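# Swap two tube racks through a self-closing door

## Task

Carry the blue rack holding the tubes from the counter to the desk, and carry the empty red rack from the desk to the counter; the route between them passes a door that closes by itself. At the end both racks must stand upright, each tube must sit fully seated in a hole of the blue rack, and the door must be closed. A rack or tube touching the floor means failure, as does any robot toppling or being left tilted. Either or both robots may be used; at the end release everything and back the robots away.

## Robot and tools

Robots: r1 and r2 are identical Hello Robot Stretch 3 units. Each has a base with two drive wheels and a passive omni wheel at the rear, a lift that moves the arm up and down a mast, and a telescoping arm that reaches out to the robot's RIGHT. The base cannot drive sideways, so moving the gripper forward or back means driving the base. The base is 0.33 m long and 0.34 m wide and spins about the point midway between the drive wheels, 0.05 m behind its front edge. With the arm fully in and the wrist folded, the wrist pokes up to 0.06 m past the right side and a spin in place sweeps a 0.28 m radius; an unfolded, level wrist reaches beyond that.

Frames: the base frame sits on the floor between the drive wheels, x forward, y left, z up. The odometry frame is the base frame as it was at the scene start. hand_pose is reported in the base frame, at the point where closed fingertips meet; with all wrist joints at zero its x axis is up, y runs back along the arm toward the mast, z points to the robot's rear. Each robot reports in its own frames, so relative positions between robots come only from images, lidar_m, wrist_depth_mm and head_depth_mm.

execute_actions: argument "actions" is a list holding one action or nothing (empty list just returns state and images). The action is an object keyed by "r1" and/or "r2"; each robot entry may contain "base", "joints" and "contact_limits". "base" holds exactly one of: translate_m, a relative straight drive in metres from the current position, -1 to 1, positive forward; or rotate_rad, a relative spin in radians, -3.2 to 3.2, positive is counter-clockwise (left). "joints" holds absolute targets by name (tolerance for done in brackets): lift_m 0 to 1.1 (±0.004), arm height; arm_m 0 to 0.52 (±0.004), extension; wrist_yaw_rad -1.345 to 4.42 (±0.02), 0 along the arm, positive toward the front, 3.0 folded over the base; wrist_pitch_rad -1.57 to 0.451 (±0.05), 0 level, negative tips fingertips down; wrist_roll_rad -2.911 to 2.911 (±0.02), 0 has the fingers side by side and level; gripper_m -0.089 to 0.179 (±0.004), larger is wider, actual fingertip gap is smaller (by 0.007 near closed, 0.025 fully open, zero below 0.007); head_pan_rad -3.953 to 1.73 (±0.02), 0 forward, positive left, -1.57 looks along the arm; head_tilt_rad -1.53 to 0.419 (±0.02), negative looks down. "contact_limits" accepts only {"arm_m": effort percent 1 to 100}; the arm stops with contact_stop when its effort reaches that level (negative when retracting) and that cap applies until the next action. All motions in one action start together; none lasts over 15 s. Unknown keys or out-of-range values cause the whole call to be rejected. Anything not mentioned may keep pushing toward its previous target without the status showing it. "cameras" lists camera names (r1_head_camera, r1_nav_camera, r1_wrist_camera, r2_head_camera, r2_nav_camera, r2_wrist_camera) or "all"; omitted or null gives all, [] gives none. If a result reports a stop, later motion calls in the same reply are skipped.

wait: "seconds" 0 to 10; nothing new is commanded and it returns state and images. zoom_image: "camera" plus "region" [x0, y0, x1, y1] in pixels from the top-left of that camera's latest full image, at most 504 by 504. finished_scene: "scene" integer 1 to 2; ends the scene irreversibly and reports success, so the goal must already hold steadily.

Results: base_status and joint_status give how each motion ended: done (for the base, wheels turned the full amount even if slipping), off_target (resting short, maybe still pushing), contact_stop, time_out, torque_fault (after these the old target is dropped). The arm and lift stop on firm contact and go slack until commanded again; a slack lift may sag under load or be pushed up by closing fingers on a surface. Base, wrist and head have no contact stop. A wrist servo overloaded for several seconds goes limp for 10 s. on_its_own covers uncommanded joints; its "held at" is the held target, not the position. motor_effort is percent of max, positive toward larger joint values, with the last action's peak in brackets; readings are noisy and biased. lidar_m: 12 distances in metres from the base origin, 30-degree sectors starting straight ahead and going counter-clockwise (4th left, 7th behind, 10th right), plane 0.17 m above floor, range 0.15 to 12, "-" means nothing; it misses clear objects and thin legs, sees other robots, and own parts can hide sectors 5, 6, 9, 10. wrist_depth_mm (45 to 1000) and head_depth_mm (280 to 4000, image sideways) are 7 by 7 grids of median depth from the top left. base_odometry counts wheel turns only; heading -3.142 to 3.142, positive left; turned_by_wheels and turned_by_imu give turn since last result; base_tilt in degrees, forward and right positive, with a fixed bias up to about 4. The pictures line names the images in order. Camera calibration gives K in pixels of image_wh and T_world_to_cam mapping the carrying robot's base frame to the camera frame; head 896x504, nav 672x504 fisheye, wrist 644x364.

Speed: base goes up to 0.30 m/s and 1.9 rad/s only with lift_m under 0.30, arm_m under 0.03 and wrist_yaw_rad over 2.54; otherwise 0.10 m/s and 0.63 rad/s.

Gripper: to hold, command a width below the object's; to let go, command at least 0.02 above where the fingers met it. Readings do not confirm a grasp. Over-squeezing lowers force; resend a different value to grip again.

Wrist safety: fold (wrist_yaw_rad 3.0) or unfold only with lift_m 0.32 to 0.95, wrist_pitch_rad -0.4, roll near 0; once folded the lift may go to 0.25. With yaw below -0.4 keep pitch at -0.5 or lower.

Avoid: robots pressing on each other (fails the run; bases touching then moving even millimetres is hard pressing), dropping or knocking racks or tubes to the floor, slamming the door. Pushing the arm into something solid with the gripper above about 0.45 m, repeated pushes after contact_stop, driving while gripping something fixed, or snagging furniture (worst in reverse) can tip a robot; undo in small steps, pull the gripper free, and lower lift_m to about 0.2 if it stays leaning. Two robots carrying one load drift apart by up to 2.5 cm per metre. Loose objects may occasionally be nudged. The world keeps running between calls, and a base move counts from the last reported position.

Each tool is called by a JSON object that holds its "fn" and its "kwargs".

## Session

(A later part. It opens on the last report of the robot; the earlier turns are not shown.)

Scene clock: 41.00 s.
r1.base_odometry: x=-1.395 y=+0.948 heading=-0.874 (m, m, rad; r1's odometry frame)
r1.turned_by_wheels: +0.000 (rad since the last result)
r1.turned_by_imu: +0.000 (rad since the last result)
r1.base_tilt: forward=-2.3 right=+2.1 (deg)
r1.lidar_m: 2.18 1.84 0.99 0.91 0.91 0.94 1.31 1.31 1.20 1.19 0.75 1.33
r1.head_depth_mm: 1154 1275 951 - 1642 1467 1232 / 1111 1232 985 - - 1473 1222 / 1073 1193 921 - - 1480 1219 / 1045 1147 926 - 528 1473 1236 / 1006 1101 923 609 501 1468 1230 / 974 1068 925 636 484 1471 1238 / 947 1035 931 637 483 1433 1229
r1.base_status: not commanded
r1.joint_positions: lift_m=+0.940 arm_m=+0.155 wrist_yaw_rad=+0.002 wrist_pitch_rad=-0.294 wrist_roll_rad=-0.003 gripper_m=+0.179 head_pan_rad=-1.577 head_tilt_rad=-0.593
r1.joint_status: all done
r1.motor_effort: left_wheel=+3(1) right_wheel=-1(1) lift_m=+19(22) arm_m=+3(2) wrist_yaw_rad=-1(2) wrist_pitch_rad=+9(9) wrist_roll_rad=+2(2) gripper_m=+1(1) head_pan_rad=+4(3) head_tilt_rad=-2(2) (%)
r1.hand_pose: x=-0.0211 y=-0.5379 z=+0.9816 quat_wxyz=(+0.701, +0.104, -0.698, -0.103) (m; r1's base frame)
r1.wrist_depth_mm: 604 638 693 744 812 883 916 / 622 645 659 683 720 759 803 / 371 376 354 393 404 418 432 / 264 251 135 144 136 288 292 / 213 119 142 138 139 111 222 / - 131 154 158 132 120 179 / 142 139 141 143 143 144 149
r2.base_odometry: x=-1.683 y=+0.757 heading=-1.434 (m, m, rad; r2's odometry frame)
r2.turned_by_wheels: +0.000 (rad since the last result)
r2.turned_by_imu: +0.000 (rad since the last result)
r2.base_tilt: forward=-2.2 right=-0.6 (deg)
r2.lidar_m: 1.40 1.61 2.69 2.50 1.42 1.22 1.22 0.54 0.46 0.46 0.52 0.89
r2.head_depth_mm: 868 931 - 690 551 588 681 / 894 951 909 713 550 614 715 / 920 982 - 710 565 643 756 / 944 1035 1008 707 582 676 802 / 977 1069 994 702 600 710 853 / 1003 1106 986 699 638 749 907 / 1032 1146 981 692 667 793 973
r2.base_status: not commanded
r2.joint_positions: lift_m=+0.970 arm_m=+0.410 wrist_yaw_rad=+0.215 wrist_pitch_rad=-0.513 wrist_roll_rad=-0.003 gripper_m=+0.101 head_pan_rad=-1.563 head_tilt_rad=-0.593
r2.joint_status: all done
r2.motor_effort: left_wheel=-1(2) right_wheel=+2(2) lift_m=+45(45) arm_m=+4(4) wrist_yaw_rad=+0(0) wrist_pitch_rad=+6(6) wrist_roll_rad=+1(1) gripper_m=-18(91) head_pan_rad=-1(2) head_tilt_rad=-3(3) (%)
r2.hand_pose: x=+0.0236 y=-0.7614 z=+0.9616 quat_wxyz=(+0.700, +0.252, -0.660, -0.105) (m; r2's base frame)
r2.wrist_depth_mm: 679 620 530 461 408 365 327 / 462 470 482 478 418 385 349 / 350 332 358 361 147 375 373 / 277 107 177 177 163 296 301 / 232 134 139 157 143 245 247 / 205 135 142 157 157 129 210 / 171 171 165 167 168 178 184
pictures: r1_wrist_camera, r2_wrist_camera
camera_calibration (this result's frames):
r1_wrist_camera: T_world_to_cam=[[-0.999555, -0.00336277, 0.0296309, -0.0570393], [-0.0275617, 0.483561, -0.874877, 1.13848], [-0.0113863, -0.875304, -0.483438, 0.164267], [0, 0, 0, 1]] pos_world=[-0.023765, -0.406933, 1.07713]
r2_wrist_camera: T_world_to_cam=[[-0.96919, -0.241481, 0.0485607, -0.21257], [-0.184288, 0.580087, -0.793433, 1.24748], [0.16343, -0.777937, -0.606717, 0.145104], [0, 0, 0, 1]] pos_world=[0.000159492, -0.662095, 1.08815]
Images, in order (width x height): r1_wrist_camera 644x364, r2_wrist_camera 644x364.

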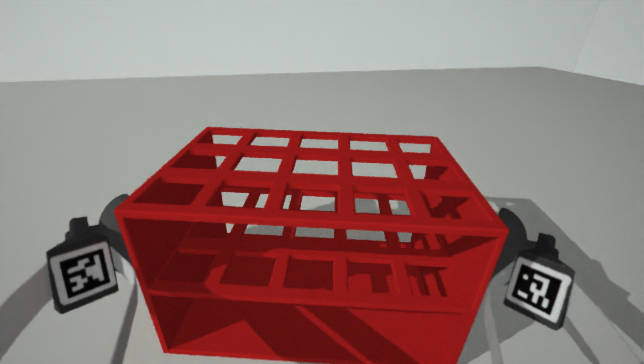

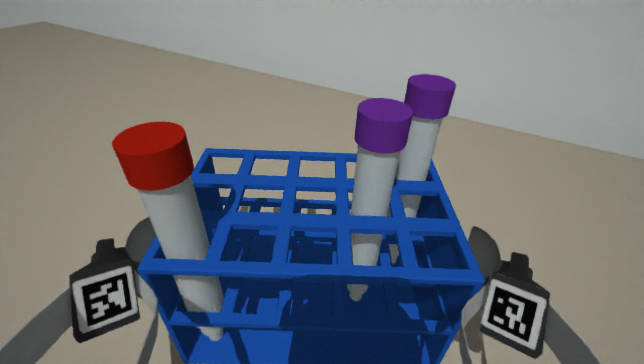

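{"fn": "execute_actions", "kwargs": {"actions": [{"r1":{"joints":{"gripper_m":0.095}},"r2":{"joints":{"lift_m":1.02}}}], "cameras": ["r1_wrist_camera","r2_wrist_camera"]}}

{"fn": "execute_actions", "kwargs": {"actions": [{"r1":{"joints":{"lift_m":0.985}}}], "cameras": ["r1_wrist_camera","r2_wrist_camera"]}}

Scene clock: 42.57 s.
r1.base_odometry: x=-1.395 y=+0.948 heading=-0.874 (m, m, rad; r1's odometry frame)
r1.turned_by_wheels: +0.000 (rad since the last result)
r1.turned_by_imu: +0.000 (rad since the last result)
r1.base_tilt: forward=-2.4 right=+2.1 (deg)
r1.lidar_m: 2.17 1.84 0.99 0.91 0.90 0.94 1.31 1.30 1.21 1.19 0.76 1.33
r1.head_depth_mm: 1156 1269 949 - 1656 1472 1232 / 1112 1233 986 - - 1465 1232 / 1072 1189 922 - - 1468 1236 / 1035 1143 925 - 529 1475 1233 / 1007 1113 928 622 500 1464 1231 / 975 1065 929 637 483 1469 1231 / 943 1033 930 637 483 1434 1236
r1.base_status: not commanded
r1.joint_positions: lift_m=+0.940 arm_m=+0.155 wrist_yaw_rad=+0.002 wrist_pitch_rad=-0.293 wrist_roll_rad=-0.003 gripper_m=+0.096 head_pan_rad=-1.577 head_tilt_rad=-0.593
r1.joint_status: all done
r1.motor_effort: left_wheel=+1(2) right_wheel=-2(2) lift_m=+19(20) arm_m=+2(3) wrist_yaw_rad=-2(2) wrist_pitch_rad=+9(9) wrist_roll_rad=+2(2) gripper_m=-18(95) head_pan_rad=+4(3) head_tilt_rad=-2(2) (%)
r1.hand_pose: x=-0.0211 y=-0.5379 z=+0.9817 quat_wxyz=(+0.701, +0.104, -0.698, -0.103) (m; r1's base frame)
r1.wrist_depth_mm: 604 636 684 750 811 880 935 / 620 642 656 696 717 758 801 / 372 376 351 392 380 417 427 / 264 253 150 138 135 288 292 / 206 138 163 164 152 219 221 / 174 158 161 163 159 - 179 / 140 143 144 146 147 148 150
r2.base_odometry: x=-1.683 y=+0.757 heading=-1.434 (m, m, rad; r2's odometry frame)
r2.turned_by_wheels: +0.000 (rad since the last result)
r2.turned_by_imu: +0.000 (rad since the last result)
r2.base_tilt: forward=-2.4 right=-0.6 (deg)
r2.lidar_m: 1.40 1.61 2.69 2.50 1.42 1.22 1.22 0.54 0.46 0.46 0.53 0.89
r2.head_depth_mm: 871 - 974 719 553 588 680 / 884 - 990 715 549 613 714 / 919 - 905 709 566 643 757 / 946 1023 852 705 581 675 800 / 970 1067 940 702 601 711 852 / 1003 1108 988 698 636 751 909 / 1034 1148 982 694 670 793 976
r2.base_status: not commanded
r2.joint_positions: lift_m=+1.020 arm_m=+0.410 wrist_yaw_rad=+0.215 wrist_pitch_rad=-0.521 wrist_roll_rad=-0.003 gripper_m=+0.101 head_pan_rad=-1.563 head_tilt_rad=-0.593
r2.joint_status: all done
r2.motor_effort: left_wheel=-1(2) right_wheel=+2(2) lift_m=+45(43) arm_m=+3(3) wrist_yaw_rad=+0(0) wrist_pitch_rad=+9(9) wrist_roll_rad=+1(1) gripper_m=-17(17) head_pan_rad=-3(2) head_tilt_rad=-4(4) (%)
r2.hand_pose: x=+0.0234 y=-0.7602 z=+1.0099 quat_wxyz=(+0.700, +0.255, -0.659, -0.108) (m; r2's base frame)
r2.wrist_depth_mm: 806 648 538 466 410 361 327 / 573 592 581 507 428 392 350 / 437 401 447 450 160 429 374 / 353 342 190 191 172 371 386 / 292 286 142 157 146 310 318 / 261 135 147 161 157 129 269 / 216 213 165 167 153 226 233
pictures: r1_wrist_camera, r2_wrist_camera
camera_calibration (this result's frames):
r1_wrist_camera: T_world_to_cam=[[-0.999557, -0.00327436, 0.0295726, -0.0569515], [-0.0274716, 0.483285, -0.875032, 1.13857], [-0.0114268, -0.875457, -0.483161, 0.163909], [0, 0, 0, 1]] pos_world=[-0.0237748, -0.406947, 1.07717]
r2_wrist_camera: T_world_to_cam=[[-0.969109, -0.241852, 0.0483318, -0.214936], [-0.185605, 0.586115, -0.788683, 1.28494], [0.162417, -0.77329, -0.612898, 0.185144], [0, 0, 0, 1]] pos_world=[0.000125435, -0.661938, 1.13728]
Images, in order (width x height): r1_wrist_camera 644x364, r2_wrist_camera 644x364.

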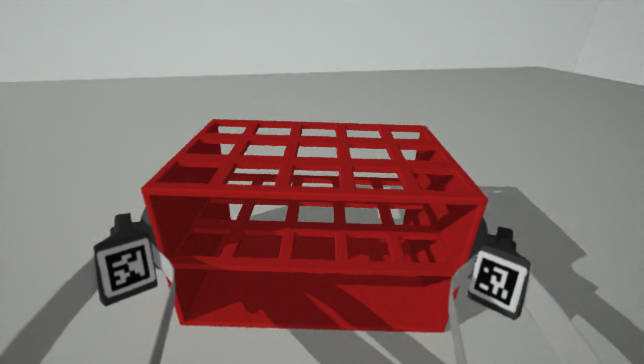

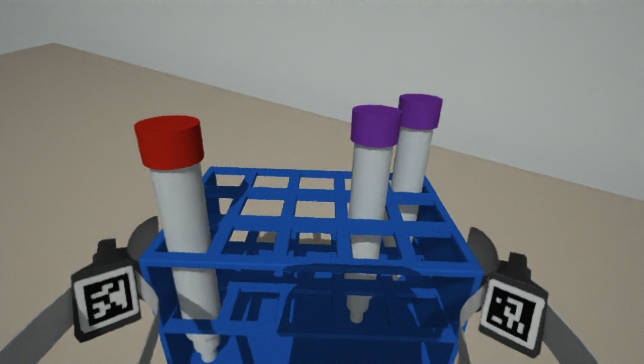

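Scene clock: 43.80 s.
r1.base_odometry: x=-1.395 y=+0.948 heading=-0.874 (m, m, rad; r1's odometry frame)
r1.turned_by_wheels: +0.000 (rad since the last result)
r1.turned_by_imu: +0.000 (rad since the last result)
r1.base_tilt: forward=-2.3 right=+2.2 (deg)
r1.lidar_m: 2.17 1.85 0.99 0.91 0.91 0.94 1.31 1.30 1.20 1.19 0.76 1.33
r1.head_depth_mm: 1155 1264 - - 1754 1472 1230 / 1112 1232 - - 1746 1466 1234 / 1075 1189 1064 - 1692 1469 1232 / 1045 1143 1063 575 527 1463 1231 / 1007 1114 923 606 501 1482 1227 / 972 1072 927 635 483 1474 1236 / 947 1036 931 636 483 1430 1230
r1.base_status: not commanded
r1.joint_positions: lift_m=+0.985 arm_m=+0.155 wrist_yaw_rad=+0.002 wrist_pitch_rad=-0.294 wrist_roll_rad=-0.003 gripper_m=+0.096 head_pan_rad=-1.577 head_tilt_rad=-0.593
r1.joint_status: all done
r1.motor_effort: left_wheel=+3(1) right_wheel=-2(2) lift_m=+25(26) arm_m=+2(2) wrist_yaw_rad=-2(1) wrist_pitch_rad=+9(9) wrist_roll_rad=+2(1) gripper_m=-19(18) head_pan_rad=+3(4) head_tilt_rad=-2(2) (%)
r1.hand_pose: x=-0.0211 y=-0.5379 z=+1.0263 quat_wxyz=(+0.701, +0.104, -0.698, -0.103) (m; r1's base frame)
r1.wrist_depth_mm: 605 649 693 739 811 885 940 / 647 682 732 795 842 929 949 / 493 505 443 442 500 550 561 / 353 335 137 141 138 380 387 / 273 138 157 193 161 292 294 / 227 209 161 164 160 - 237 / 183 190 181 182 184 196 199
r2.base_odometry: x=-1.683 y=+0.757 heading=-1.434 (m, m, rad; r2's odometry frame)
r2.turned_by_wheels: +0.000 (rad since the last result)
r2.turned_by_imu: +0.000 (rad since the last result)
r2.base_tilt: forward=-2.2 right=-0.5 (deg)
r2.lidar_m: 1.40 1.61 2.68 2.49 1.43 1.22 1.22 0.54 0.46 0.46 0.52 0.89
r2.head_depth_mm: 868 - 973 718 552 587 679 / 882 - 991 715 549 614 716 / 917 - 907 711 565 643 758 / 946 1022 853 706 581 675 802 / 975 1070 938 702 600 710 851 / 1000 1106 989 698 637 748 908 / 1035 1145 976 693 670 791 970
r2.base_status: not commanded
r2.joint_positions: lift_m=+1.020 arm_m=+0.410 wrist_yaw_rad=+0.215 wrist_pitch_rad=-0.521 wrist_roll_rad=-0.003 gripper_m=+0.101 head_pan_rad=-1.563 head_tilt_rad=-0.593
r2.joint_status: not commanded
r2.motor_effort: left_wheel=-1(1) right_wheel=+3(2) lift_m=+45(45) arm_m=+4(4) wrist_yaw_rad=+0(0) wrist_pitch_rad=+9(9) wrist_roll_rad=+1(1) gripper_m=-16(17) head_pan_rad=-2(3) head_tilt_rad=-4(3) (%)
r2.hand_pose: x=+0.0234 y=-0.7602 z=+1.0099 quat_wxyz=(+0.700, +0.255, -0.659, -0.108) (m; r2's base frame)
r2.wrist_depth_mm: 802 649 538 471 406 365 328 / 576 584 576 506 428 389 352 / 433 401 443 454 160 422 377 / 351 339 190 192 172 373 380 / 296 287 142 158 148 313 313 / 260 136 147 161 156 129 269 / 218 213 165 167 153 225 233
pictures: r1_wrist_camera, r2_wrist_camera
camera_calibration (this result's frames):
r1_wrist_camera: T_world_to_cam=[[-0.999557, -0.00329282, 0.0295685, -0.0582746], [-0.0274723, 0.483643, -0.874834, 1.17758], [-0.0114199, -0.875259, -0.483519, 0.18597], [0, 0, 0, 1]] pos_world=[-0.0237742, -0.406947, 1.12183]
r2_wrist_camera: T_world_to_cam=[[-0.969109, -0.241852, 0.0483316, -0.214936], [-0.185605, 0.586115, -0.788683, 1.28494], [0.162416, -0.77329, -0.612898, 0.185144], [0, 0, 0, 1]] pos_world=[0.000125409, -0.661938, 1.13728]
Images, in order (width x height): r1_wrist_camera 644x364, r2_wrist_camera 644x364.

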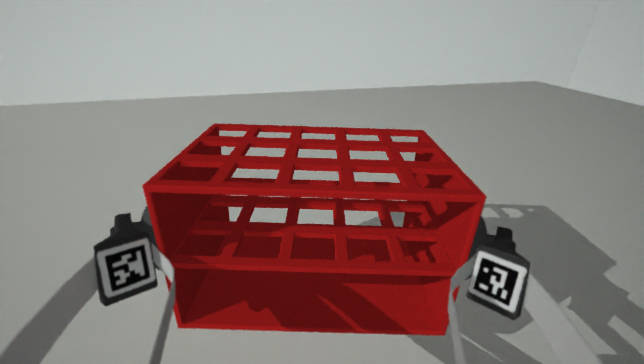

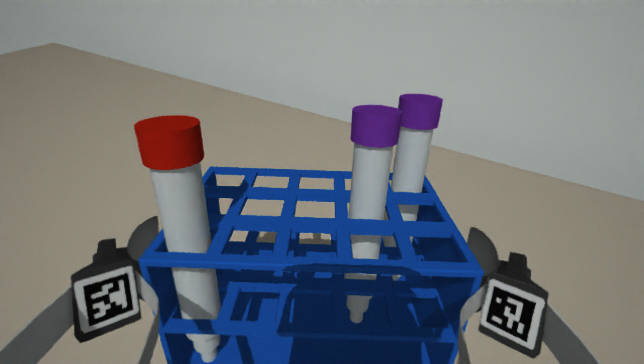

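{"fn": "execute_actions", "kwargs": {"actions": [{"r1":{"joints":{"arm_m":0,"wrist_yaw_rad":1.9,"head_pan_rad":1.7,"head_tilt_rad":-0.8}},"r2":{"joints":{"arm_m":0,"wrist_yaw_rad":1.9,"head_pan_rad":-3.2,"head_tilt_rad":-0.8}}}], "cameras": ["r1_nav_camera","r2_nav_camera","r2_wrist_camera"]}}

Scene clock: 48.30 s.
r1.base_odometry: x=-1.395 y=+0.948 heading=-0.874 (m, m, rad; r1's odometry frame)
r1.turned_by_wheels: +0.000 (rad since the last result)
r1.turned_by_imu: +0.001 (rad since the last result)
r1.base_tilt: forward=-2.3 right=+2.2 (deg)
r1.lidar_m: 2.18 1.84 0.99 0.91 0.91 0.94 1.31 1.30 1.20 1.19 0.75 1.34
r1.head_depth_mm: 745 855 1018 1235 1458 1294 1131 / 805 895 1020 1192 1436 1299 1131 / 794 911 1061 1266 1461 1304 1132 / 780 887 1028 1226 1450 1311 1134 / 765 870 1004 1200 1433 1312 1162 / 737 - - - - - - / 722 - - - - - 1135
r1.base_status: not commanded
r1.joint_positions: lift_m=+0.985 arm_m=+0.000 wrist_yaw_rad=+1.898 wrist_pitch_rad=-0.294 wrist_roll_rad=-0.002 gripper_m=+0.096 head_pan_rad=+1.693 head_tilt_rad=-0.790
r1.joint_status: all done
r1.motor_effort: left_wheel=+2(2) right_wheel=-1(2) lift_m=+25(25) arm_m=-3(4) wrist_yaw_rad=+2(3) wrist_pitch_rad=+9(9) wrist_roll_rad=+1(1) gripper_m=-19(18) head_pan_rad=+3(47) head_tilt_rad=-3(16) (%)
r1.hand_pose: x=+0.2043 y=-0.0689 z=+1.0263 quat_wxyz=(+0.492, +0.628, -0.322, +0.509) (m; r1's base frame)
r1.wrist_depth_mm: - - - - - - - / - - - - - - - / - - - - - - - / - - 137 141 138 - 386 / - 138 157 193 161 - 308 / - - 161 164 159 - - / - - - - - - -
r2.base_odometry: x=-1.683 y=+0.757 heading=-1.434 (m, m, rad; r2's odometry frame)
r2.turned_by_wheels: +0.000 (rad since the last result)
r2.turned_by_imu: +0.000 (rad since the last result)
r2.base_tilt: forward=-2.2 right=-0.6 (deg)
r2.lidar_m: 1.40 1.61 2.69 2.49 1.42 1.22 1.22 0.54 0.46 0.46 0.52 0.89
r2.head_depth_mm: - - - - - 1325 1180 / - - - - - 1326 1172 / - - - - - 1321 1170 / 1059 - - - - 1317 1168 / 1129 1253 - - - 1311 1166 / 1161 1296 - - - 1309 1158 / 1187 1319 - - - 1213 1159
r2.base_status: not commanded
r2.joint_positions: lift_m=+1.020 arm_m=+0.001 wrist_yaw_rad=+1.900 wrist_pitch_rad=-0.521 wrist_roll_rad=-0.002 gripper_m=+0.101 head_pan_rad=-3.193 head_tilt_rad=-0.790
r2.joint_status: all done
r2.motor_effort: left_wheel=-1(1) right_wheel=+2(2) lift_m=+45(45) arm_m=-4(5) wrist_yaw_rad=+0(2) wrist_pitch_rad=+9(9) wrist_roll_rad=+0(1) gripper_m=-16(17) head_pan_rad=-3(30) head_tilt_rad=-5(24) (%)
r2.hand_pose: x=+0.1777 y=-0.0777 z=+1.0099 quat_wxyz=(+0.546, +0.661, -0.249, +0.450) (m; r2's base frame)
r2.wrist_depth_mm: - - - - - - 947 / - - - - - - - / - - - - 162 - - / - - 190 191 172 - - / - - 142 156 148 - - / - 136 148 161 156 129 - / - - 165 167 153 - 795
pictures: r1_nav_camera (sideways: a quarter turn counterclockwise sets it upright), r2_nav_camera (sideways: a quarter turn counterclockwise sets it upright), r2_wrist_camera
camera_calibration (this result's frames):
r1_nav_camera: T_world_to_cam=[[-0.0934235, 0.730474, 0.67652, -0.846133], [0.994551, 0.100037, 0.0293266, 0.013008], [-0.0462548, 0.675574, -0.73584, 0.919449], [0, 0, 0, 1]] pos_world=[-0.0494569, -0.0043789, 1.24861]
r2_nav_camera: T_world_to_cam=[[-0.722162, 0.0981069, 0.684731, -0.839682], [0.0830171, 0.995029, -0.0550104, 0.119743], [-0.686724, 0.0171179, -0.726717, 0.905683], [0, 0, 0, 1]] pos_world=[0.0056268, -0.0522728, 1.23972]
r2_wrist_camera: T_world_to_cam=[[0.349937, -0.93556, 0.047655, -0.187928], [-0.561529, -0.250209, -0.788721, 0.915419], [0.74982, 0.249243, -0.612902, 0.662927], [0, 0, 0, 1]] pos_world=[0.0827209, -0.112001, 1.13727]
Images, in order (width x height): r1_nav_camera 672x504, r2_nav_camera 672x504, r2_wrist_camera 644x364.

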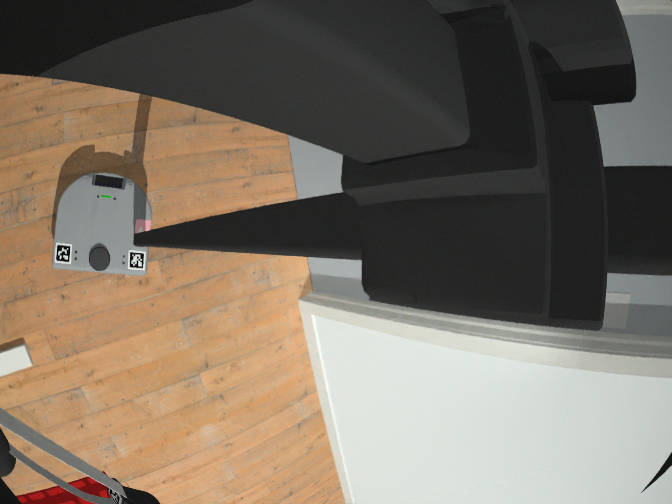

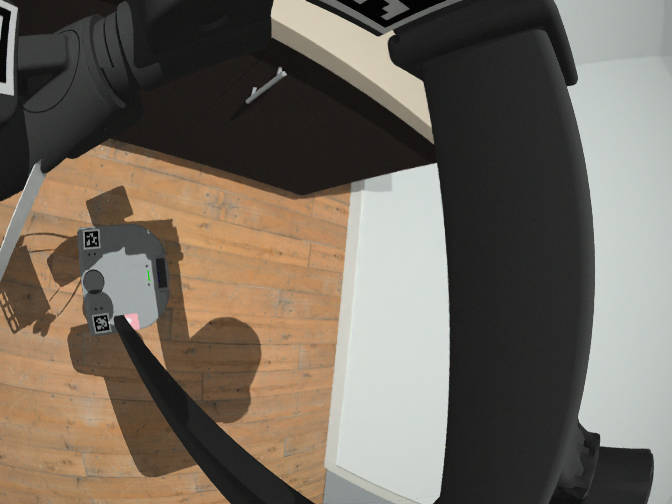

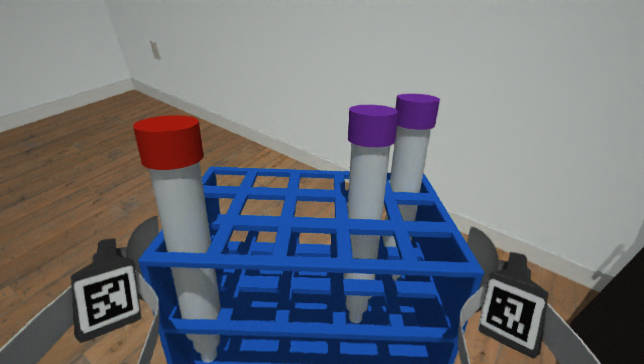

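{"fn": "execute_actions", "kwargs": {"actions": [{"r1":{"base":{"translate_m":0.15},"joints":{"head_pan_rad":-3.4,"head_tilt_rad":-0.9}},"r2":{"base":{"rotate_rad":-1.17},"joints":{"head_pan_rad":-3.4,"head_tilt_rad":-0.9}}}], "cameras": []}}

{"fn": "execute_actions", "kwargs": {"actions": [{"r1":{"base":{"rotate_rad":-0.9}},"r2":{"base":{"translate_m":-0.2}}}], "cameras": []}}

{"fn": "execute_actions", "kwargs": {"actions": [{"r1":{"base":{"translate_m":-0.75}},"r2":{"base":{"translate_m":-0.35}}}], "cameras": ["r1_nav_camera","r2_nav_camera"]}}

Scene clock: 51.83 s.
r1.base_odometry: x=-1.298 y=+0.833 heading=-0.874 (m, m, rad; r1's odometry frame)
r1.turned_by_wheels: +0.000 (rad since the last result)
r1.turned_by_imu: +0.001 (rad since the last result)
r1.base_tilt: forward=-2.3 right=+2.2 (deg)
r1.lidar_m: 2.09 1.95 1.05 0.90 0.96 1.05 1.45 1.45 1.29 1.14 0.68 1.29
r1.head_depth_mm: - - - - 1368 1267 - / - - - - 1371 1245 1145 / 1186 - - - - 1249 1134 / 1371 - - - - 1255 1152 / 1389 - - - - 1250 1141 / 1314 - - - - 1229 1111 / 1267 1433 1599 - - 1226 1108
r1.base_status: done
r1.joint_positions: lift_m=+0.985 arm_m=+0.000 wrist_yaw_rad=+1.898 wrist_pitch_rad=-0.294 wrist_roll_rad=-0.002 gripper_m=+0.096 head_pan_rad=-3.393 head_tilt_rad=-0.889
r1.joint_status: all done
r1.motor_effort: left_wheel=+1(7) right_wheel=-2(2) lift_m=+25(24) arm_m=-4(4) wrist_yaw_rad=+1(1) wrist_pitch_rad=+9(9) wrist_roll_rad=+1(1) gripper_m=-18(17) head_pan_rad=-4(49) head_tilt_rad=-3(12) (%)
r1.hand_pose: x=+0.2043 y=-0.0689 z=+1.0263 quat_wxyz=(+0.492, +0.628, -0.322, +0.509) (m; r1's base frame)
r1.wrist_depth_mm: - - - - - - - / - - - - - - - / - - - - - - - / - - 137 141 138 - - / - 138 157 193 161 - - / - - 161 164 160 - 244 / - - - - - - 212
r2.base_odometry: x=-1.683 y=+0.757 heading=-2.604 (m, m, rad; r2's odometry frame)
r2.turned_by_wheels: -1.170 (rad since the last result)
r2.turned_by_imu: -1.174 (rad since the last result)
r2.base_tilt: forward=-2.2 right=-0.5 (deg)
r2.lidar_m: 0.49 0.75 1.40 1.52 2.31 2.68 1.53 1.23 1.22 0.58 0.46 0.46
r2.head_depth_mm: - - - - 1461 1279 - / - - - - 1460 1280 1159 / - - - - 1447 1275 1150 / - - - - 1431 1275 1170 / - - - - 1421 1272 1165 / - - - - 1409 1268 1148 / 1550 - - - 1388 1266 1127
r2.base_status: done
r2.joint_positions: lift_m=+1.020 arm_m=+0.001 wrist_yaw_rad=+1.900 wrist_pitch_rad=-0.521 wrist_roll_rad=-0.002 gripper_m=+0.101 head_pan_rad=-3.393 head_tilt_rad=-0.888
r2.joint_status: all done
r2.motor_effort: left_wheel=+2(8) right_wheel=-3(7) lift_m=+45(45) arm_m=-4(4) wrist_yaw_rad=+1(0) wrist_pitch_rad=+8(9) wrist_roll_rad=+1(1) gripper_m=-17(17) head_pan_rad=-3(16) head_tilt_rad=-6(15) (%)
r2.hand_pose: x=+0.1777 y=-0.0777 z=+1.0099 quat_wxyz=(+0.546, +0.661, -0.249, +0.450) (m; r2's base frame)
r2.wrist_depth_mm: - - - 916 953 877 747 / - - - 656 622 651 659 / - - - 675 161 482 478 / - - 189 191 172 379 389 / - - 142 157 148 345 318 / - 135 148 161 156 129 294 / - - 165 166 152 471 320
pictures: none
No camera images: the call's "cameras" was empty. Leave "cameras" out to get every camera's image.

Scene clock: 54.77 s.
r1.base_odometry: x=-1.298 y=+0.833 heading=-1.774 (m, m, rad; r1's odometry frame)
r1.turned_by_wheels: -0.900 (rad since the last result)
r1.turned_by_imu: -0.906 (rad since the last result)
r1.base_tilt: forward=-2.4 right=+2.2 (deg)
r1.lidar_m: 0.68 1.40 2.30 1.53 0.97 0.90 0.96 1.06 1.44 1.29 1.26 1.14
r1.head_depth_mm: - - - - 1375 1269 - / - - - - 1373 1243 1142 / 795 - - - - 1246 1133 / 800 - - - - 1250 1152 / 811 - - - - 1256 1142 / 834 - - - - 1223 1111 / 857 1015 1161 - - 1226 1104
r1.base_status: done
r1.joint_positions: lift_m=+0.985 arm_m=+0.000 wrist_yaw_rad=+1.898 wrist_pitch_rad=-0.294 wrist_roll_rad=-0.002 gripper_m=+0.096 head_pan_rad=-3.393 head_tilt_rad=-0.889
r1.joint_status: not commanded
r1.motor_effort: left_wheel=+2(4) right_wheel=-2(4) lift_m=+25(25) arm_m=-4(4) wrist_yaw_rad=+1(2) wrist_pitch_rad=+9(9) wrist_roll_rad=+1(1) gripper_m=-19(19) head_pan_rad=-4(4) head_tilt_rad=-4(4) (%)
r1.hand_pose: x=+0.2043 y=-0.0689 z=+1.0263 quat_wxyz=(+0.492, +0.628, -0.322, +0.509) (m; r1's base frame)
r1.wrist_depth_mm: - - - - 961 815 708 / - - - - - 837 741 / - - - 447 502 557 564 / - - 137 140 138 381 389 / - 138 157 193 161 292 295 / - - 161 164 159 - 238 / - - - - 912 - 206
r2.base_odometry: x=-1.512 y=+0.860 heading=-2.604 (m, m, rad; r2's odometry frame)
r2.turned_by_wheels: +0.000 (rad since the last result)
r2.turned_by_imu: +0.000 (rad since the last result)
r2.base_tilt: forward=-2.2 right=-0.5 (deg)
r2.lidar_m: 0.67 1.01 1.52 1.65 2.50 2.53 1.39 1.11 1.10 0.79 0.62 0.62
r2.head_depth_mm: - - - - 1459 1277 - / - - - - 1459 1278 1156 / - - - - 1443 1276 1150 / - - - - 1424 1274 1174 / - - - - 1416 1271 1168 / - - - - 1410 1272 1150 / 1393 - - - 1395 1259 1130
r2.base_status: done
r2.joint_positions: lift_m=+1.020 arm_m=+0.001 wrist_yaw_rad=+1.900 wrist_pitch_rad=-0.521 wrist_roll_rad=-0.002 gripper_m=+0.101 head_pan_rad=-3.393 head_tilt_rad=-0.889
r2.joint_status: not commanded
r2.motor_effort: left_wheel=+3(4) right_wheel=-3(9) lift_m=+45(45) arm_m=-4(5) wrist_yaw_rad=+1(0) wrist_pitch_rad=+9(9) wrist_roll_rad=+0(1) gripper_m=-17(17) head_pan_rad=-2(2) head_tilt_rad=-6(6) (%)
r2.hand_pose: x=+0.1777 y=-0.0777 z=+1.0099 quat_wxyz=(+0.546, +0.661, -0.249, +0.450) (m; r2's base frame)
r2.wrist_depth_mm: - - - 957 951 - 859 / - - - 930 672 649 660 / - - - - 161 506 483 / - - 191 191 173 545 424 / - - 142 157 148 550 455 / - 135 147 161 156 128 475 / - - 165 167 153 683 480
pictures: none
No camera images: the call's "cameras" was empty. Leave "cameras" out to get every camera's image.

Scene clock: 66.23 s.
r1.base_odometry: x=-1.147 y=+1.568 heading=-1.774 (m, m, rad; r1's odometry frame)
r1.turned_by_wheels: +0.000 (rad since the last result)
r1.turned_by_imu: -0.001 (rad since the last result)
r1.base_tilt: forward=-2.4 right=+2.2 (deg)
r1.lidar_m: 1.42 2.25 2.56 0.53 0.31 0.27 0.27 0.32 0.39 1.19 1.45 1.84
r1.head_depth_mm: - - - - 518 641 - / - - - - 520 684 1006 / - - - - - 689 1022 / - - - - - 695 946 / - - - - - 701 1035 / - - - - - 757 1074 / - - 292 - - 767 976
r1.base_status: done
r1.joint_positions: lift_m=+0.985 arm_m=+0.000 wrist_yaw_rad=+1.899 wrist_pitch_rad=-0.295 wrist_roll_rad=-0.002 gripper_m=+0.096 head_pan_rad=-3.394 head_tilt_rad=-0.891
r1.joint_status: not commanded
r1.motor_effort: left_wheel=+0(34) right_wheel=-1(26) lift_m=+23(25) arm_m=-3(4) wrist_yaw_rad=+0(2) wrist_pitch_rad=+10(10) wrist_roll_rad=+1(1) gripper_m=-18(18) head_pan_rad=-3(4) head_tilt_rad=-3(3) (%)
r1.hand_pose: x=+0.2041 y=-0.0686 z=+1.0261 quat_wxyz=(+0.492, +0.629, -0.322, +0.509) (m; r1's base frame)
r1.wrist_depth_mm: - - - - - - - / - - - - - - - / - - - - - - - / - - 137 140 138 - - / - 138 157 193 161 - - / - - 162 164 159 - - / - - - - - - -
r2.base_odometry: x=-1.211 y=+1.039 heading=-2.604 (m, m, rad; r2's odometry frame)
r2.turned_by_wheels: +0.000 (rad since the last result)
r2.turned_by_imu: +0.000 (rad since the last result)
r2.base_tilt: forward=-2.2 right=-0.6 (deg)
r2.lidar_m: 0.97 1.46 1.73 1.87 2.27 2.24 1.07 0.90 0.89 0.96 0.91 0.90
r2.head_depth_mm: - - - - 1466 1278 - / - - - - 1456 1282 1154 / - - - - 1442 1277 1153 / - - - - 1417 1275 1174 / - - - - 1420 1273 1168 / - - - - 1408 1269 1152 / 1084 - - - 1390 1270 1128
r2.base_status: done
r2.joint_positions: lift_m=+1.020 arm_m=+0.001 wrist_yaw_rad=+1.900 wrist_pitch_rad=-0.521 wrist_roll_rad=-0.002 gripper_m=+0.101 head_pan_rad=-3.393 head_tilt_rad=-0.889
r2.joint_status: not commanded
r2.motor_effort: left_wheel=+3(3) right_wheel=-2(8) lift_m=+45(45) arm_m=-5(4) wrist_yaw_rad=+1(1) wrist_pitch_rad=+9(9) wrist_roll_rad=+1(1) gripper_m=-17(17) head_pan_rad=-3(2) head_tilt_rad=-5(6) (%)
r2.hand_pose: x=+0.1777 y=-0.0777 z=+1.0099 quat_wxyz=(+0.546, +0.661, -0.249, +0.450) (m; r2's base frame)
r2.wrist_depth_mm: - - - - - - 995 / - - - - 957 772 670 / - - - - 161 790 655 / - - 190 191 172 864 683 / - - 142 157 148 899 697 / - 135 148 161 156 129 752 / - - 165 166 153 - 751
pictures: r1_nav_camera (sideways: a quarter turn counterclockwise sets it upright), r2_nav_camera (sideways: a quarter turn counterclockwise sets it upright)
camera_calibration (this result's frames):
r1_nav_camera: T_world_to_cam=[[-0.776392, 0.196312, 0.598896, -0.740825], [0.26769, 0.962994, 0.031367, 0.0147895], [-0.570576, 0.184672, -0.800212, 1.00635], [0, 0, 0, 1]] pos_world=[-0.00492964, -0.0546543, 1.24851]
r2_nav_camera: T_world_to_cam=[[-0.750307, 0.255711, 0.609632, -0.741656], [0.284346, 0.957332, -0.0515951, 0.114062], [-0.596814, 0.134634, -0.791004, 0.988732], [0, 0, 0, 1]] pos_world=[0.00118569, -0.0526623, 1.24011]
Images, in order (width x height): r1_nav_camera 672x504, r2_nav_camera 672x504.

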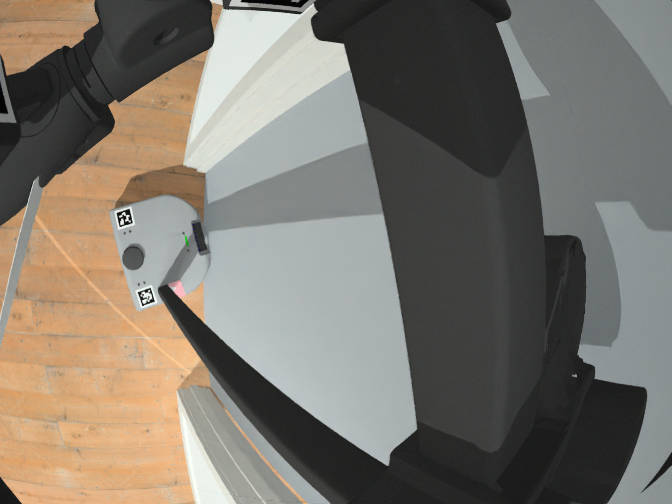

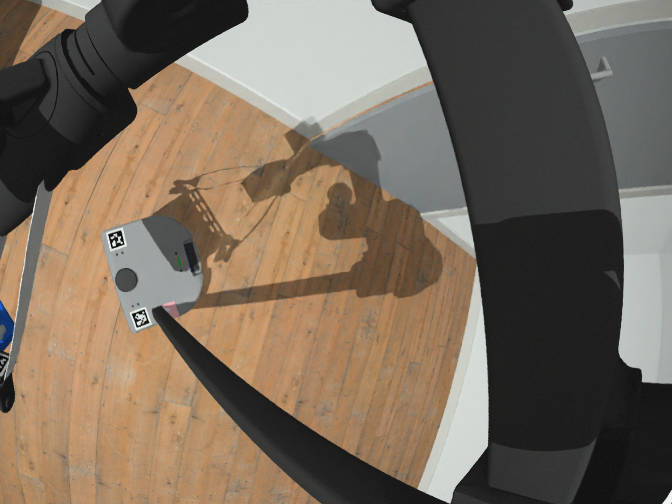

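{"fn": "execute_actions", "kwargs": {"actions": [{"r1":{"base":{"rotate_rad":-0.24}}}], "cameras": []}}

{"fn": "execute_actions", "kwargs": {"actions": [{"r1":{"base":{"translate_m":-0.4}}}], "cameras": ["r1_nav_camera","r2_nav_camera"]}}

Scene clock: 68.23 s.
r1.base_odometry: x=-1.147 y=+1.568 heading=-2.014 (m, m, rad; r1's odometry frame)
r1.turned_by_wheels: -0.240 (rad since the last result)
r1.turned_by_imu: -0.241 (rad since the last result)
r1.base_tilt: forward=-2.3 right=+2.1 (deg)
r1.lidar_m: 1.41 1.98 2.59 0.55 0.38 0.28 0.27 0.29 0.39 1.12 1.27 1.62
r1.head_depth_mm: - - - - 664 901 - / - - - - 631 855 1135 / - - - - - 784 1121 / - - - - - 725 1020 / - - - - - 683 953 / - - - - - 655 1007 / - - - - - 634 932
r1.base_status: done
r1.joint_positions: lift_m=+0.985 arm_m=+0.000 wrist_yaw_rad=+1.899 wrist_pitch_rad=-0.295 wrist_roll_rad=-0.002 gripper_m=+0.096 head_pan_rad=-3.394 head_tilt_rad=-0.891
r1.joint_status: not commanded
r1.motor_effort: left_wheel=+1(4) right_wheel=-5(12) lift_m=+24(24) arm_m=-4(4) wrist_yaw_rad=+0(0) wrist_pitch_rad=+10(10) wrist_roll_rad=+1(1) gripper_m=-19(17) head_pan_rad=-3(2) head_tilt_rad=-3(3) (%)
r1.hand_pose: x=+0.2041 y=-0.0686 z=+1.0261 quat_wxyz=(+0.492, +0.629, -0.322, +0.509) (m; r1's base frame)
r1.wrist_depth_mm: - - - - - - - / - - - - - - - / - - - - - - - / - - 137 140 138 - - / - 138 157 193 161 - - / - - 161 164 159 - - / - - - - - - -
r2.base_odometry: x=-1.211 y=+1.039 heading=-2.604 (m, m, rad; r2's odometry frame)
r2.turned_by_wheels: +0.000 (rad since the last result)
r2.turned_by_imu: +0.000 (rad since the last result)
r2.base_tilt: forward=-2.3 right=-0.6 (deg)
r2.lidar_m: 0.97 1.46 1.73 1.87 2.27 2.24 1.06 0.89 0.89 0.96 0.91 0.90
r2.head_depth_mm: - - - - 1455 1280 - / - - - - 1459 1277 1154 / - - - - 1435 1274 1156 / - - - - 1424 1273 1169 / - - - - 1419 1267 1165 / - - - - 1404 1263 1145 / 1080 - - - 1383 1269 1129
r2.base_status: not commanded
r2.joint_positions: lift_m=+1.020 arm_m=+0.001 wrist_yaw_rad=+1.900 wrist_pitch_rad=-0.521 wrist_roll_rad=-0.002 gripper_m=+0.101 head_pan_rad=-3.393 head_tilt_rad=-0.889
r2.joint_status: not commanded
r2.motor_effort: left_wheel=+3(3) right_wheel=-2(2) lift_m=+45(45) arm_m=-5(4) wrist_yaw_rad=+0(0) wrist_pitch_rad=+9(8) wrist_roll_rad=+1(1) gripper_m=-17(16) head_pan_rad=-1(1) head_tilt_rad=-5(5) (%)
r2.hand_pose: x=+0.1777 y=-0.0777 z=+1.0099 quat_wxyz=(+0.546, +0.661, -0.249, +0.450) (m; r2's base frame)
r2.wrist_depth_mm: - - - - - - - / - - - - 970 742 665 / - - - - 161 813 644 / - - 190 193 173 863 688 / - - 143 156 147 879 717 / - 135 147 161 156 128 750 / - - 165 166 153 - 755
pictures: none
No camera images: the call's "cameras" was empty. Leave "cameras" out to get every camera's image.

Scene clock: 75.10 s.
r1.base_odometry: x=-0.976 y=+1.929 heading=-2.014 (m, m, rad; r1's odometry frame)
r1.turned_by_wheels: +0.000 (rad since the last result)
r1.turned_by_imu: +0.028 (rad since the last result)
r1.base_tilt: forward=-2.3 right=+2.1 (deg)
r1.lidar_m: 1.81 2.43 0.57 0.85 2.15 2.52 0.40 0.26 0.23 0.23 0.33 1.89
r1.head_depth_mm: - - - - 1374 1265 - / - - - - 1370 1251 1149 / 2179 - - - - 1247 1143 / 2173 - - - - 1240 1158 / 2139 - - - - 1226 1144 / 2120 - - - - 885 911 / 514 511 550 - - 623 638
r1.base_status: done
r1.joint_positions: lift_m=+0.985 arm_m=-0.001 wrist_yaw_rad=+1.892 wrist_pitch_rad=-0.296 wrist_roll_rad=-0.002 gripper_m=+0.096 head_pan_rad=-3.394 head_tilt_rad=-0.891
r1.joint_status: not commanded
r1.motor_effort: left_wheel=-2(10) right_wheel=-1(21) lift_m=+24(24) arm_m=+8(8) wrist_yaw_rad=+7(24) wrist_pitch_rad=+10(10) wrist_roll_rad=+1(1) gripper_m=-19(19) head_pan_rad=-3(3) head_tilt_rad=-3(3) (%)
r1.hand_pose: x=+0.2046 y=-0.0689 z=+1.0259 quat_wxyz=(+0.494, +0.627, -0.324, +0.507) (m; r1's base frame)
r1.wrist_depth_mm: - - - - - - - / - - - - - - - / - - - - - - - / - - 137 141 138 - - / - 138 157 193 161 - - / 602 - 161 164 160 - - / 665 - - - - - -
r2.base_odometry: x=-1.211 y=+1.039 heading=-2.604 (m, m, rad; r2's odometry frame)
r2.turned_by_wheels: +0.000 (rad since the last result)
r2.turned_by_imu: +0.001 (rad since the last result)
r2.base_tilt: forward=-2.2 right=-0.5 (deg)
r2.lidar_m: 0.97 1.47 1.73 1.88 2.28 1.17 1.18 0.90 0.89 0.96 0.91 0.90
r2.head_depth_mm: - - - - 1461 1277 - / - - - - 1458 1273 1156 / - - - - 1445 1278 1146 / - - - - 1426 1274 1172 / - - - - 1420 1272 1167 / - - - - 1410 1268 1149 / 2683 - - - 1386 1266 1128
r2.base_status: not commanded
r2.joint_positions: lift_m=+1.020 arm_m=+0.001 wrist_yaw_rad=+1.900 wrist_pitch_rad=-0.521 wrist_roll_rad=-0.002 gripper_m=+0.101 head_pan_rad=-3.393 head_tilt_rad=-0.889
r2.joint_status: not commanded
r2.motor_effort: left_wheel=+3(3) right_wheel=-3(2) lift_m=+45(45) arm_m=-5(5) wrist_yaw_rad=+0(0) wrist_pitch_rad=+9(9) wrist_roll_rad=+1(1) gripper_m=-17(16) head_pan_rad=-3(3) head_tilt_rad=-6(6) (%)
r2.hand_pose: x=+0.1777 y=-0.0777 z=+1.0099 quat_wxyz=(+0.546, +0.661, -0.249, +0.450) (m; r2's base frame)
r2.wrist_depth_mm: - - - - - - - / - - - - - 755 673 / - - - - 161 820 654 / - - 189 192 173 850 668 / - - 142 157 148 884 722 / - 136 146 161 155 129 764 / - - 164 167 153 - 752
pictures: r1_nav_camera (sideways: a quarter turn counterclockwise sets it upright), r2_nav_camera (sideways: a quarter turn counterclockwise sets it upright)
camera_calibration (this result's frames):
r1_nav_camera: T_world_to_cam=[[-0.776463, 0.196453, 0.598759, -0.740645], [0.267828, 0.962956, 0.0313702, 0.0147845], [-0.570415, 0.184722, -0.800315, 1.00648], [0, 0, 0, 1]] pos_world=[-0.00492887, -0.054655, 1.24851]
r2_nav_camera: T_world_to_cam=[[-0.750307, 0.255711, 0.609632, -0.741656], [0.284346, 0.957332, -0.0515951, 0.114062], [-0.596814, 0.134634, -0.791004, 0.988732], [0, 0, 0, 1]] pos_world=[0.00118569, -0.0526623, 1.24011]
Images, in order (width x height): r1_nav_camera 672x504, r2_nav_camera 672x504.

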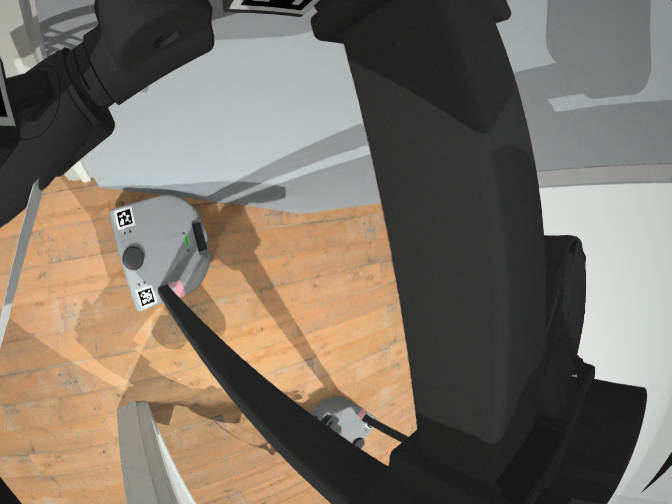

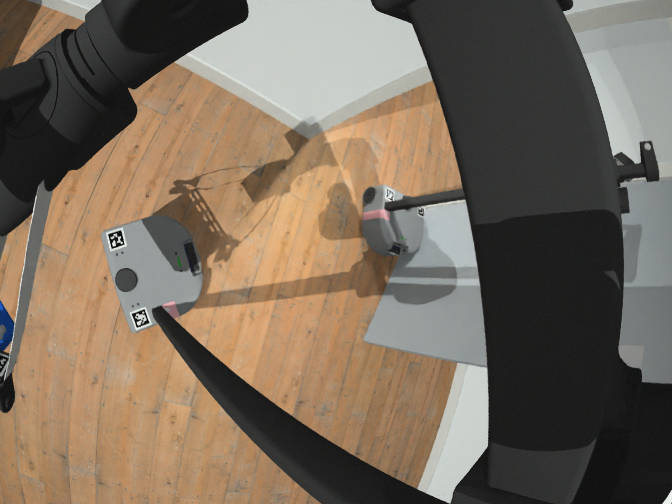

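{"fn": "execute_actions", "kwargs": {"actions": [{"r1":{"base":{"translate_m":-0.4},"joints":{"head_pan_rad":1.2}}}], "cameras": ["r1_nav_camera","r2_nav_camera"]}}

Scene clock: 80.50 s.
r1.base_odometry: x=-0.804 y=+2.290 heading=-2.014 (m, m, rad; r1's odometry frame)
r1.turned_by_wheels: +0.000 (rad since the last result)
r1.turned_by_imu: +0.256 (rad since the last result)
r1.base_tilt: forward=-2.4 right=+1.9 (deg)
r1.lidar_m: 2.16 0.80 1.16 1.12 2.34 2.16 0.51 0.28 0.23 0.23 0.26 0.43
r1.head_depth_mm: 1326 1321 1338 1338 1340 1241 1104 / 1998 2018 1889 1632 1424 1251 1106 / 2433 2513 2018 1665 1427 1249 1109 / 1936 2285 1999 1676 1433 1245 1106 / 1850 2155 1987 1581 1432 1246 1111 / 1855 2151 2021 1506 1437 1250 1124 / 1858 2164 2016 1562 1431 1247 -
r1.base_status: done
r1.joint_positions: lift_m=+0.985 arm_m=-0.001 wrist_yaw_rad=+1.898 wrist_pitch_rad=-0.296 wrist_roll_rad=-0.002 gripper_m=+0.096 head_pan_rad=+1.193 head_tilt_rad=-0.891
r1.joint_status: all done
r1.motor_effort: left_wheel=-3(28) right_wheel=-1(20) lift_m=+25(25) arm_m=+7(8) wrist_yaw_rad=+2(22) wrist_pitch_rad=+10(10) wrist_roll_rad=+1(1) gripper_m=-18(19) head_pan_rad=+3(45) head_tilt_rad=-2(2) (%)
r1.hand_pose: x=+0.2041 y=-0.0676 z=+1.0257 quat_wxyz=(+0.493, +0.629, -0.322, +0.508) (m; r1's base frame)
r1.wrist_depth_mm: - 755 - - - - - / - 865 - - - - - / - - 758 - - - - / - - 137 141 138 - - / - 138 158 194 161 - - / - - 161 164 159 - - / - - - - - - -
r2.base_odometry: x=-1.211 y=+1.039 heading=-2.604 (m, m, rad; r2's odometry frame)
r2.turned_by_wheels: +0.000 (rad since the last result)
r2.turned_by_imu: +0.000 (rad since the last result)
r2.base_tilt: forward=-2.3 right=-0.6 (deg)
r2.lidar_m: 0.97 1.46 1.73 1.88 2.28 1.13 1.53 0.90 0.89 0.96 0.91 0.90
r2.head_depth_mm: - - - - 1464 1285 - / - - - - 1456 1281 1156 / - - - - 1448 1275 1150 / - - - - 1423 1275 1169 / - - - - 1421 1273 1170 / - - - - 1413 1270 1151 / 2673 - - - 1383 1266 1128
r2.base_status: not commanded
r2.joint_positions: lift_m=+1.020 arm_m=+0.001 wrist_yaw_rad=+1.900 wrist_pitch_rad=-0.521 wrist_roll_rad=-0.002 gripper_m=+0.101 head_pan_rad=-3.393 head_tilt_rad=-0.889
r2.joint_status: not commanded
r2.motor_effort: left_wheel=+3(3) right_wheel=-2(2) lift_m=+45(45) arm_m=-4(4) wrist_yaw_rad=+0(1) wrist_pitch_rad=+9(9) wrist_roll_rad=+1(1) gripper_m=-17(17) head_pan_rad=-3(1) head_tilt_rad=-5(5) (%)
r2.hand_pose: x=+0.1777 y=-0.0777 z=+1.0099 quat_wxyz=(+0.546, +0.661, -0.249, +0.450) (m; r2's base frame)
r2.wrist_depth_mm: - - - - - 986 - / - - - - 997 771 648 / - - - - 162 808 648 / - - 191 192 173 864 673 / - - 142 157 147 896 728 / - 136 147 161 156 128 756 / - - 164 166 153 - 753
pictures: r1_nav_camera (sideways: a quarter turn counterclockwise sets it upright), r2_nav_camera (sideways: a quarter turn counterclockwise sets it upright)
camera_calibration (this result's frames):
r1_nav_camera: T_world_to_cam=[[0.291811, 0.746088, 0.598497, -0.746821], [0.922048, -0.385802, 0.0313763, 0.0107858], [0.254311, 0.542687, -0.80051, 1.00171], [0, 0, 0, 1]] pos_world=[-0.0467596, 0.0177417, 1.24851]
r2_nav_camera: T_world_to_cam=[[-0.750307, 0.255711, 0.609632, -0.741656], [0.284346, 0.957332, -0.0515951, 0.114062], [-0.596814, 0.134634, -0.791004, 0.988732], [0, 0, 0, 1]] pos_world=[0.00118569, -0.0526623, 1.24011]
Images, in order (width x height): r1_nav_camera 672x504, r2_nav_camera 672x504.

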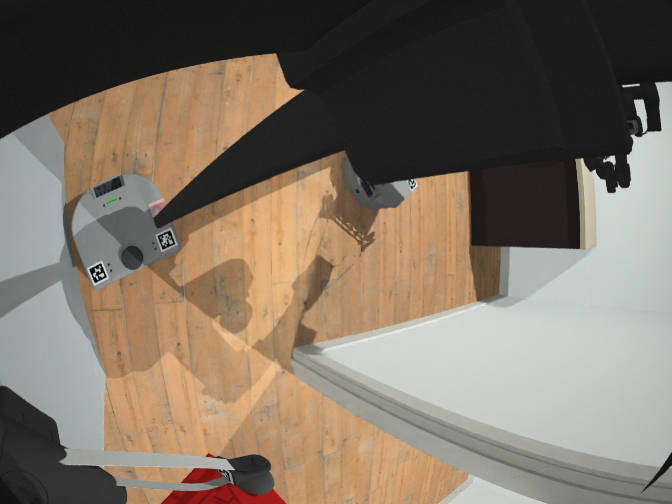

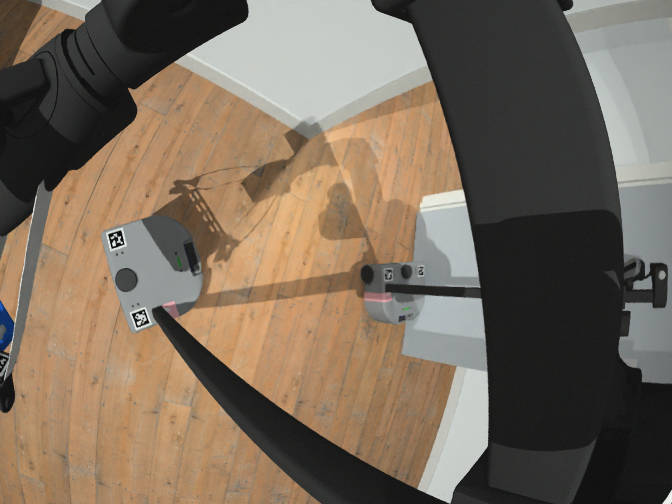

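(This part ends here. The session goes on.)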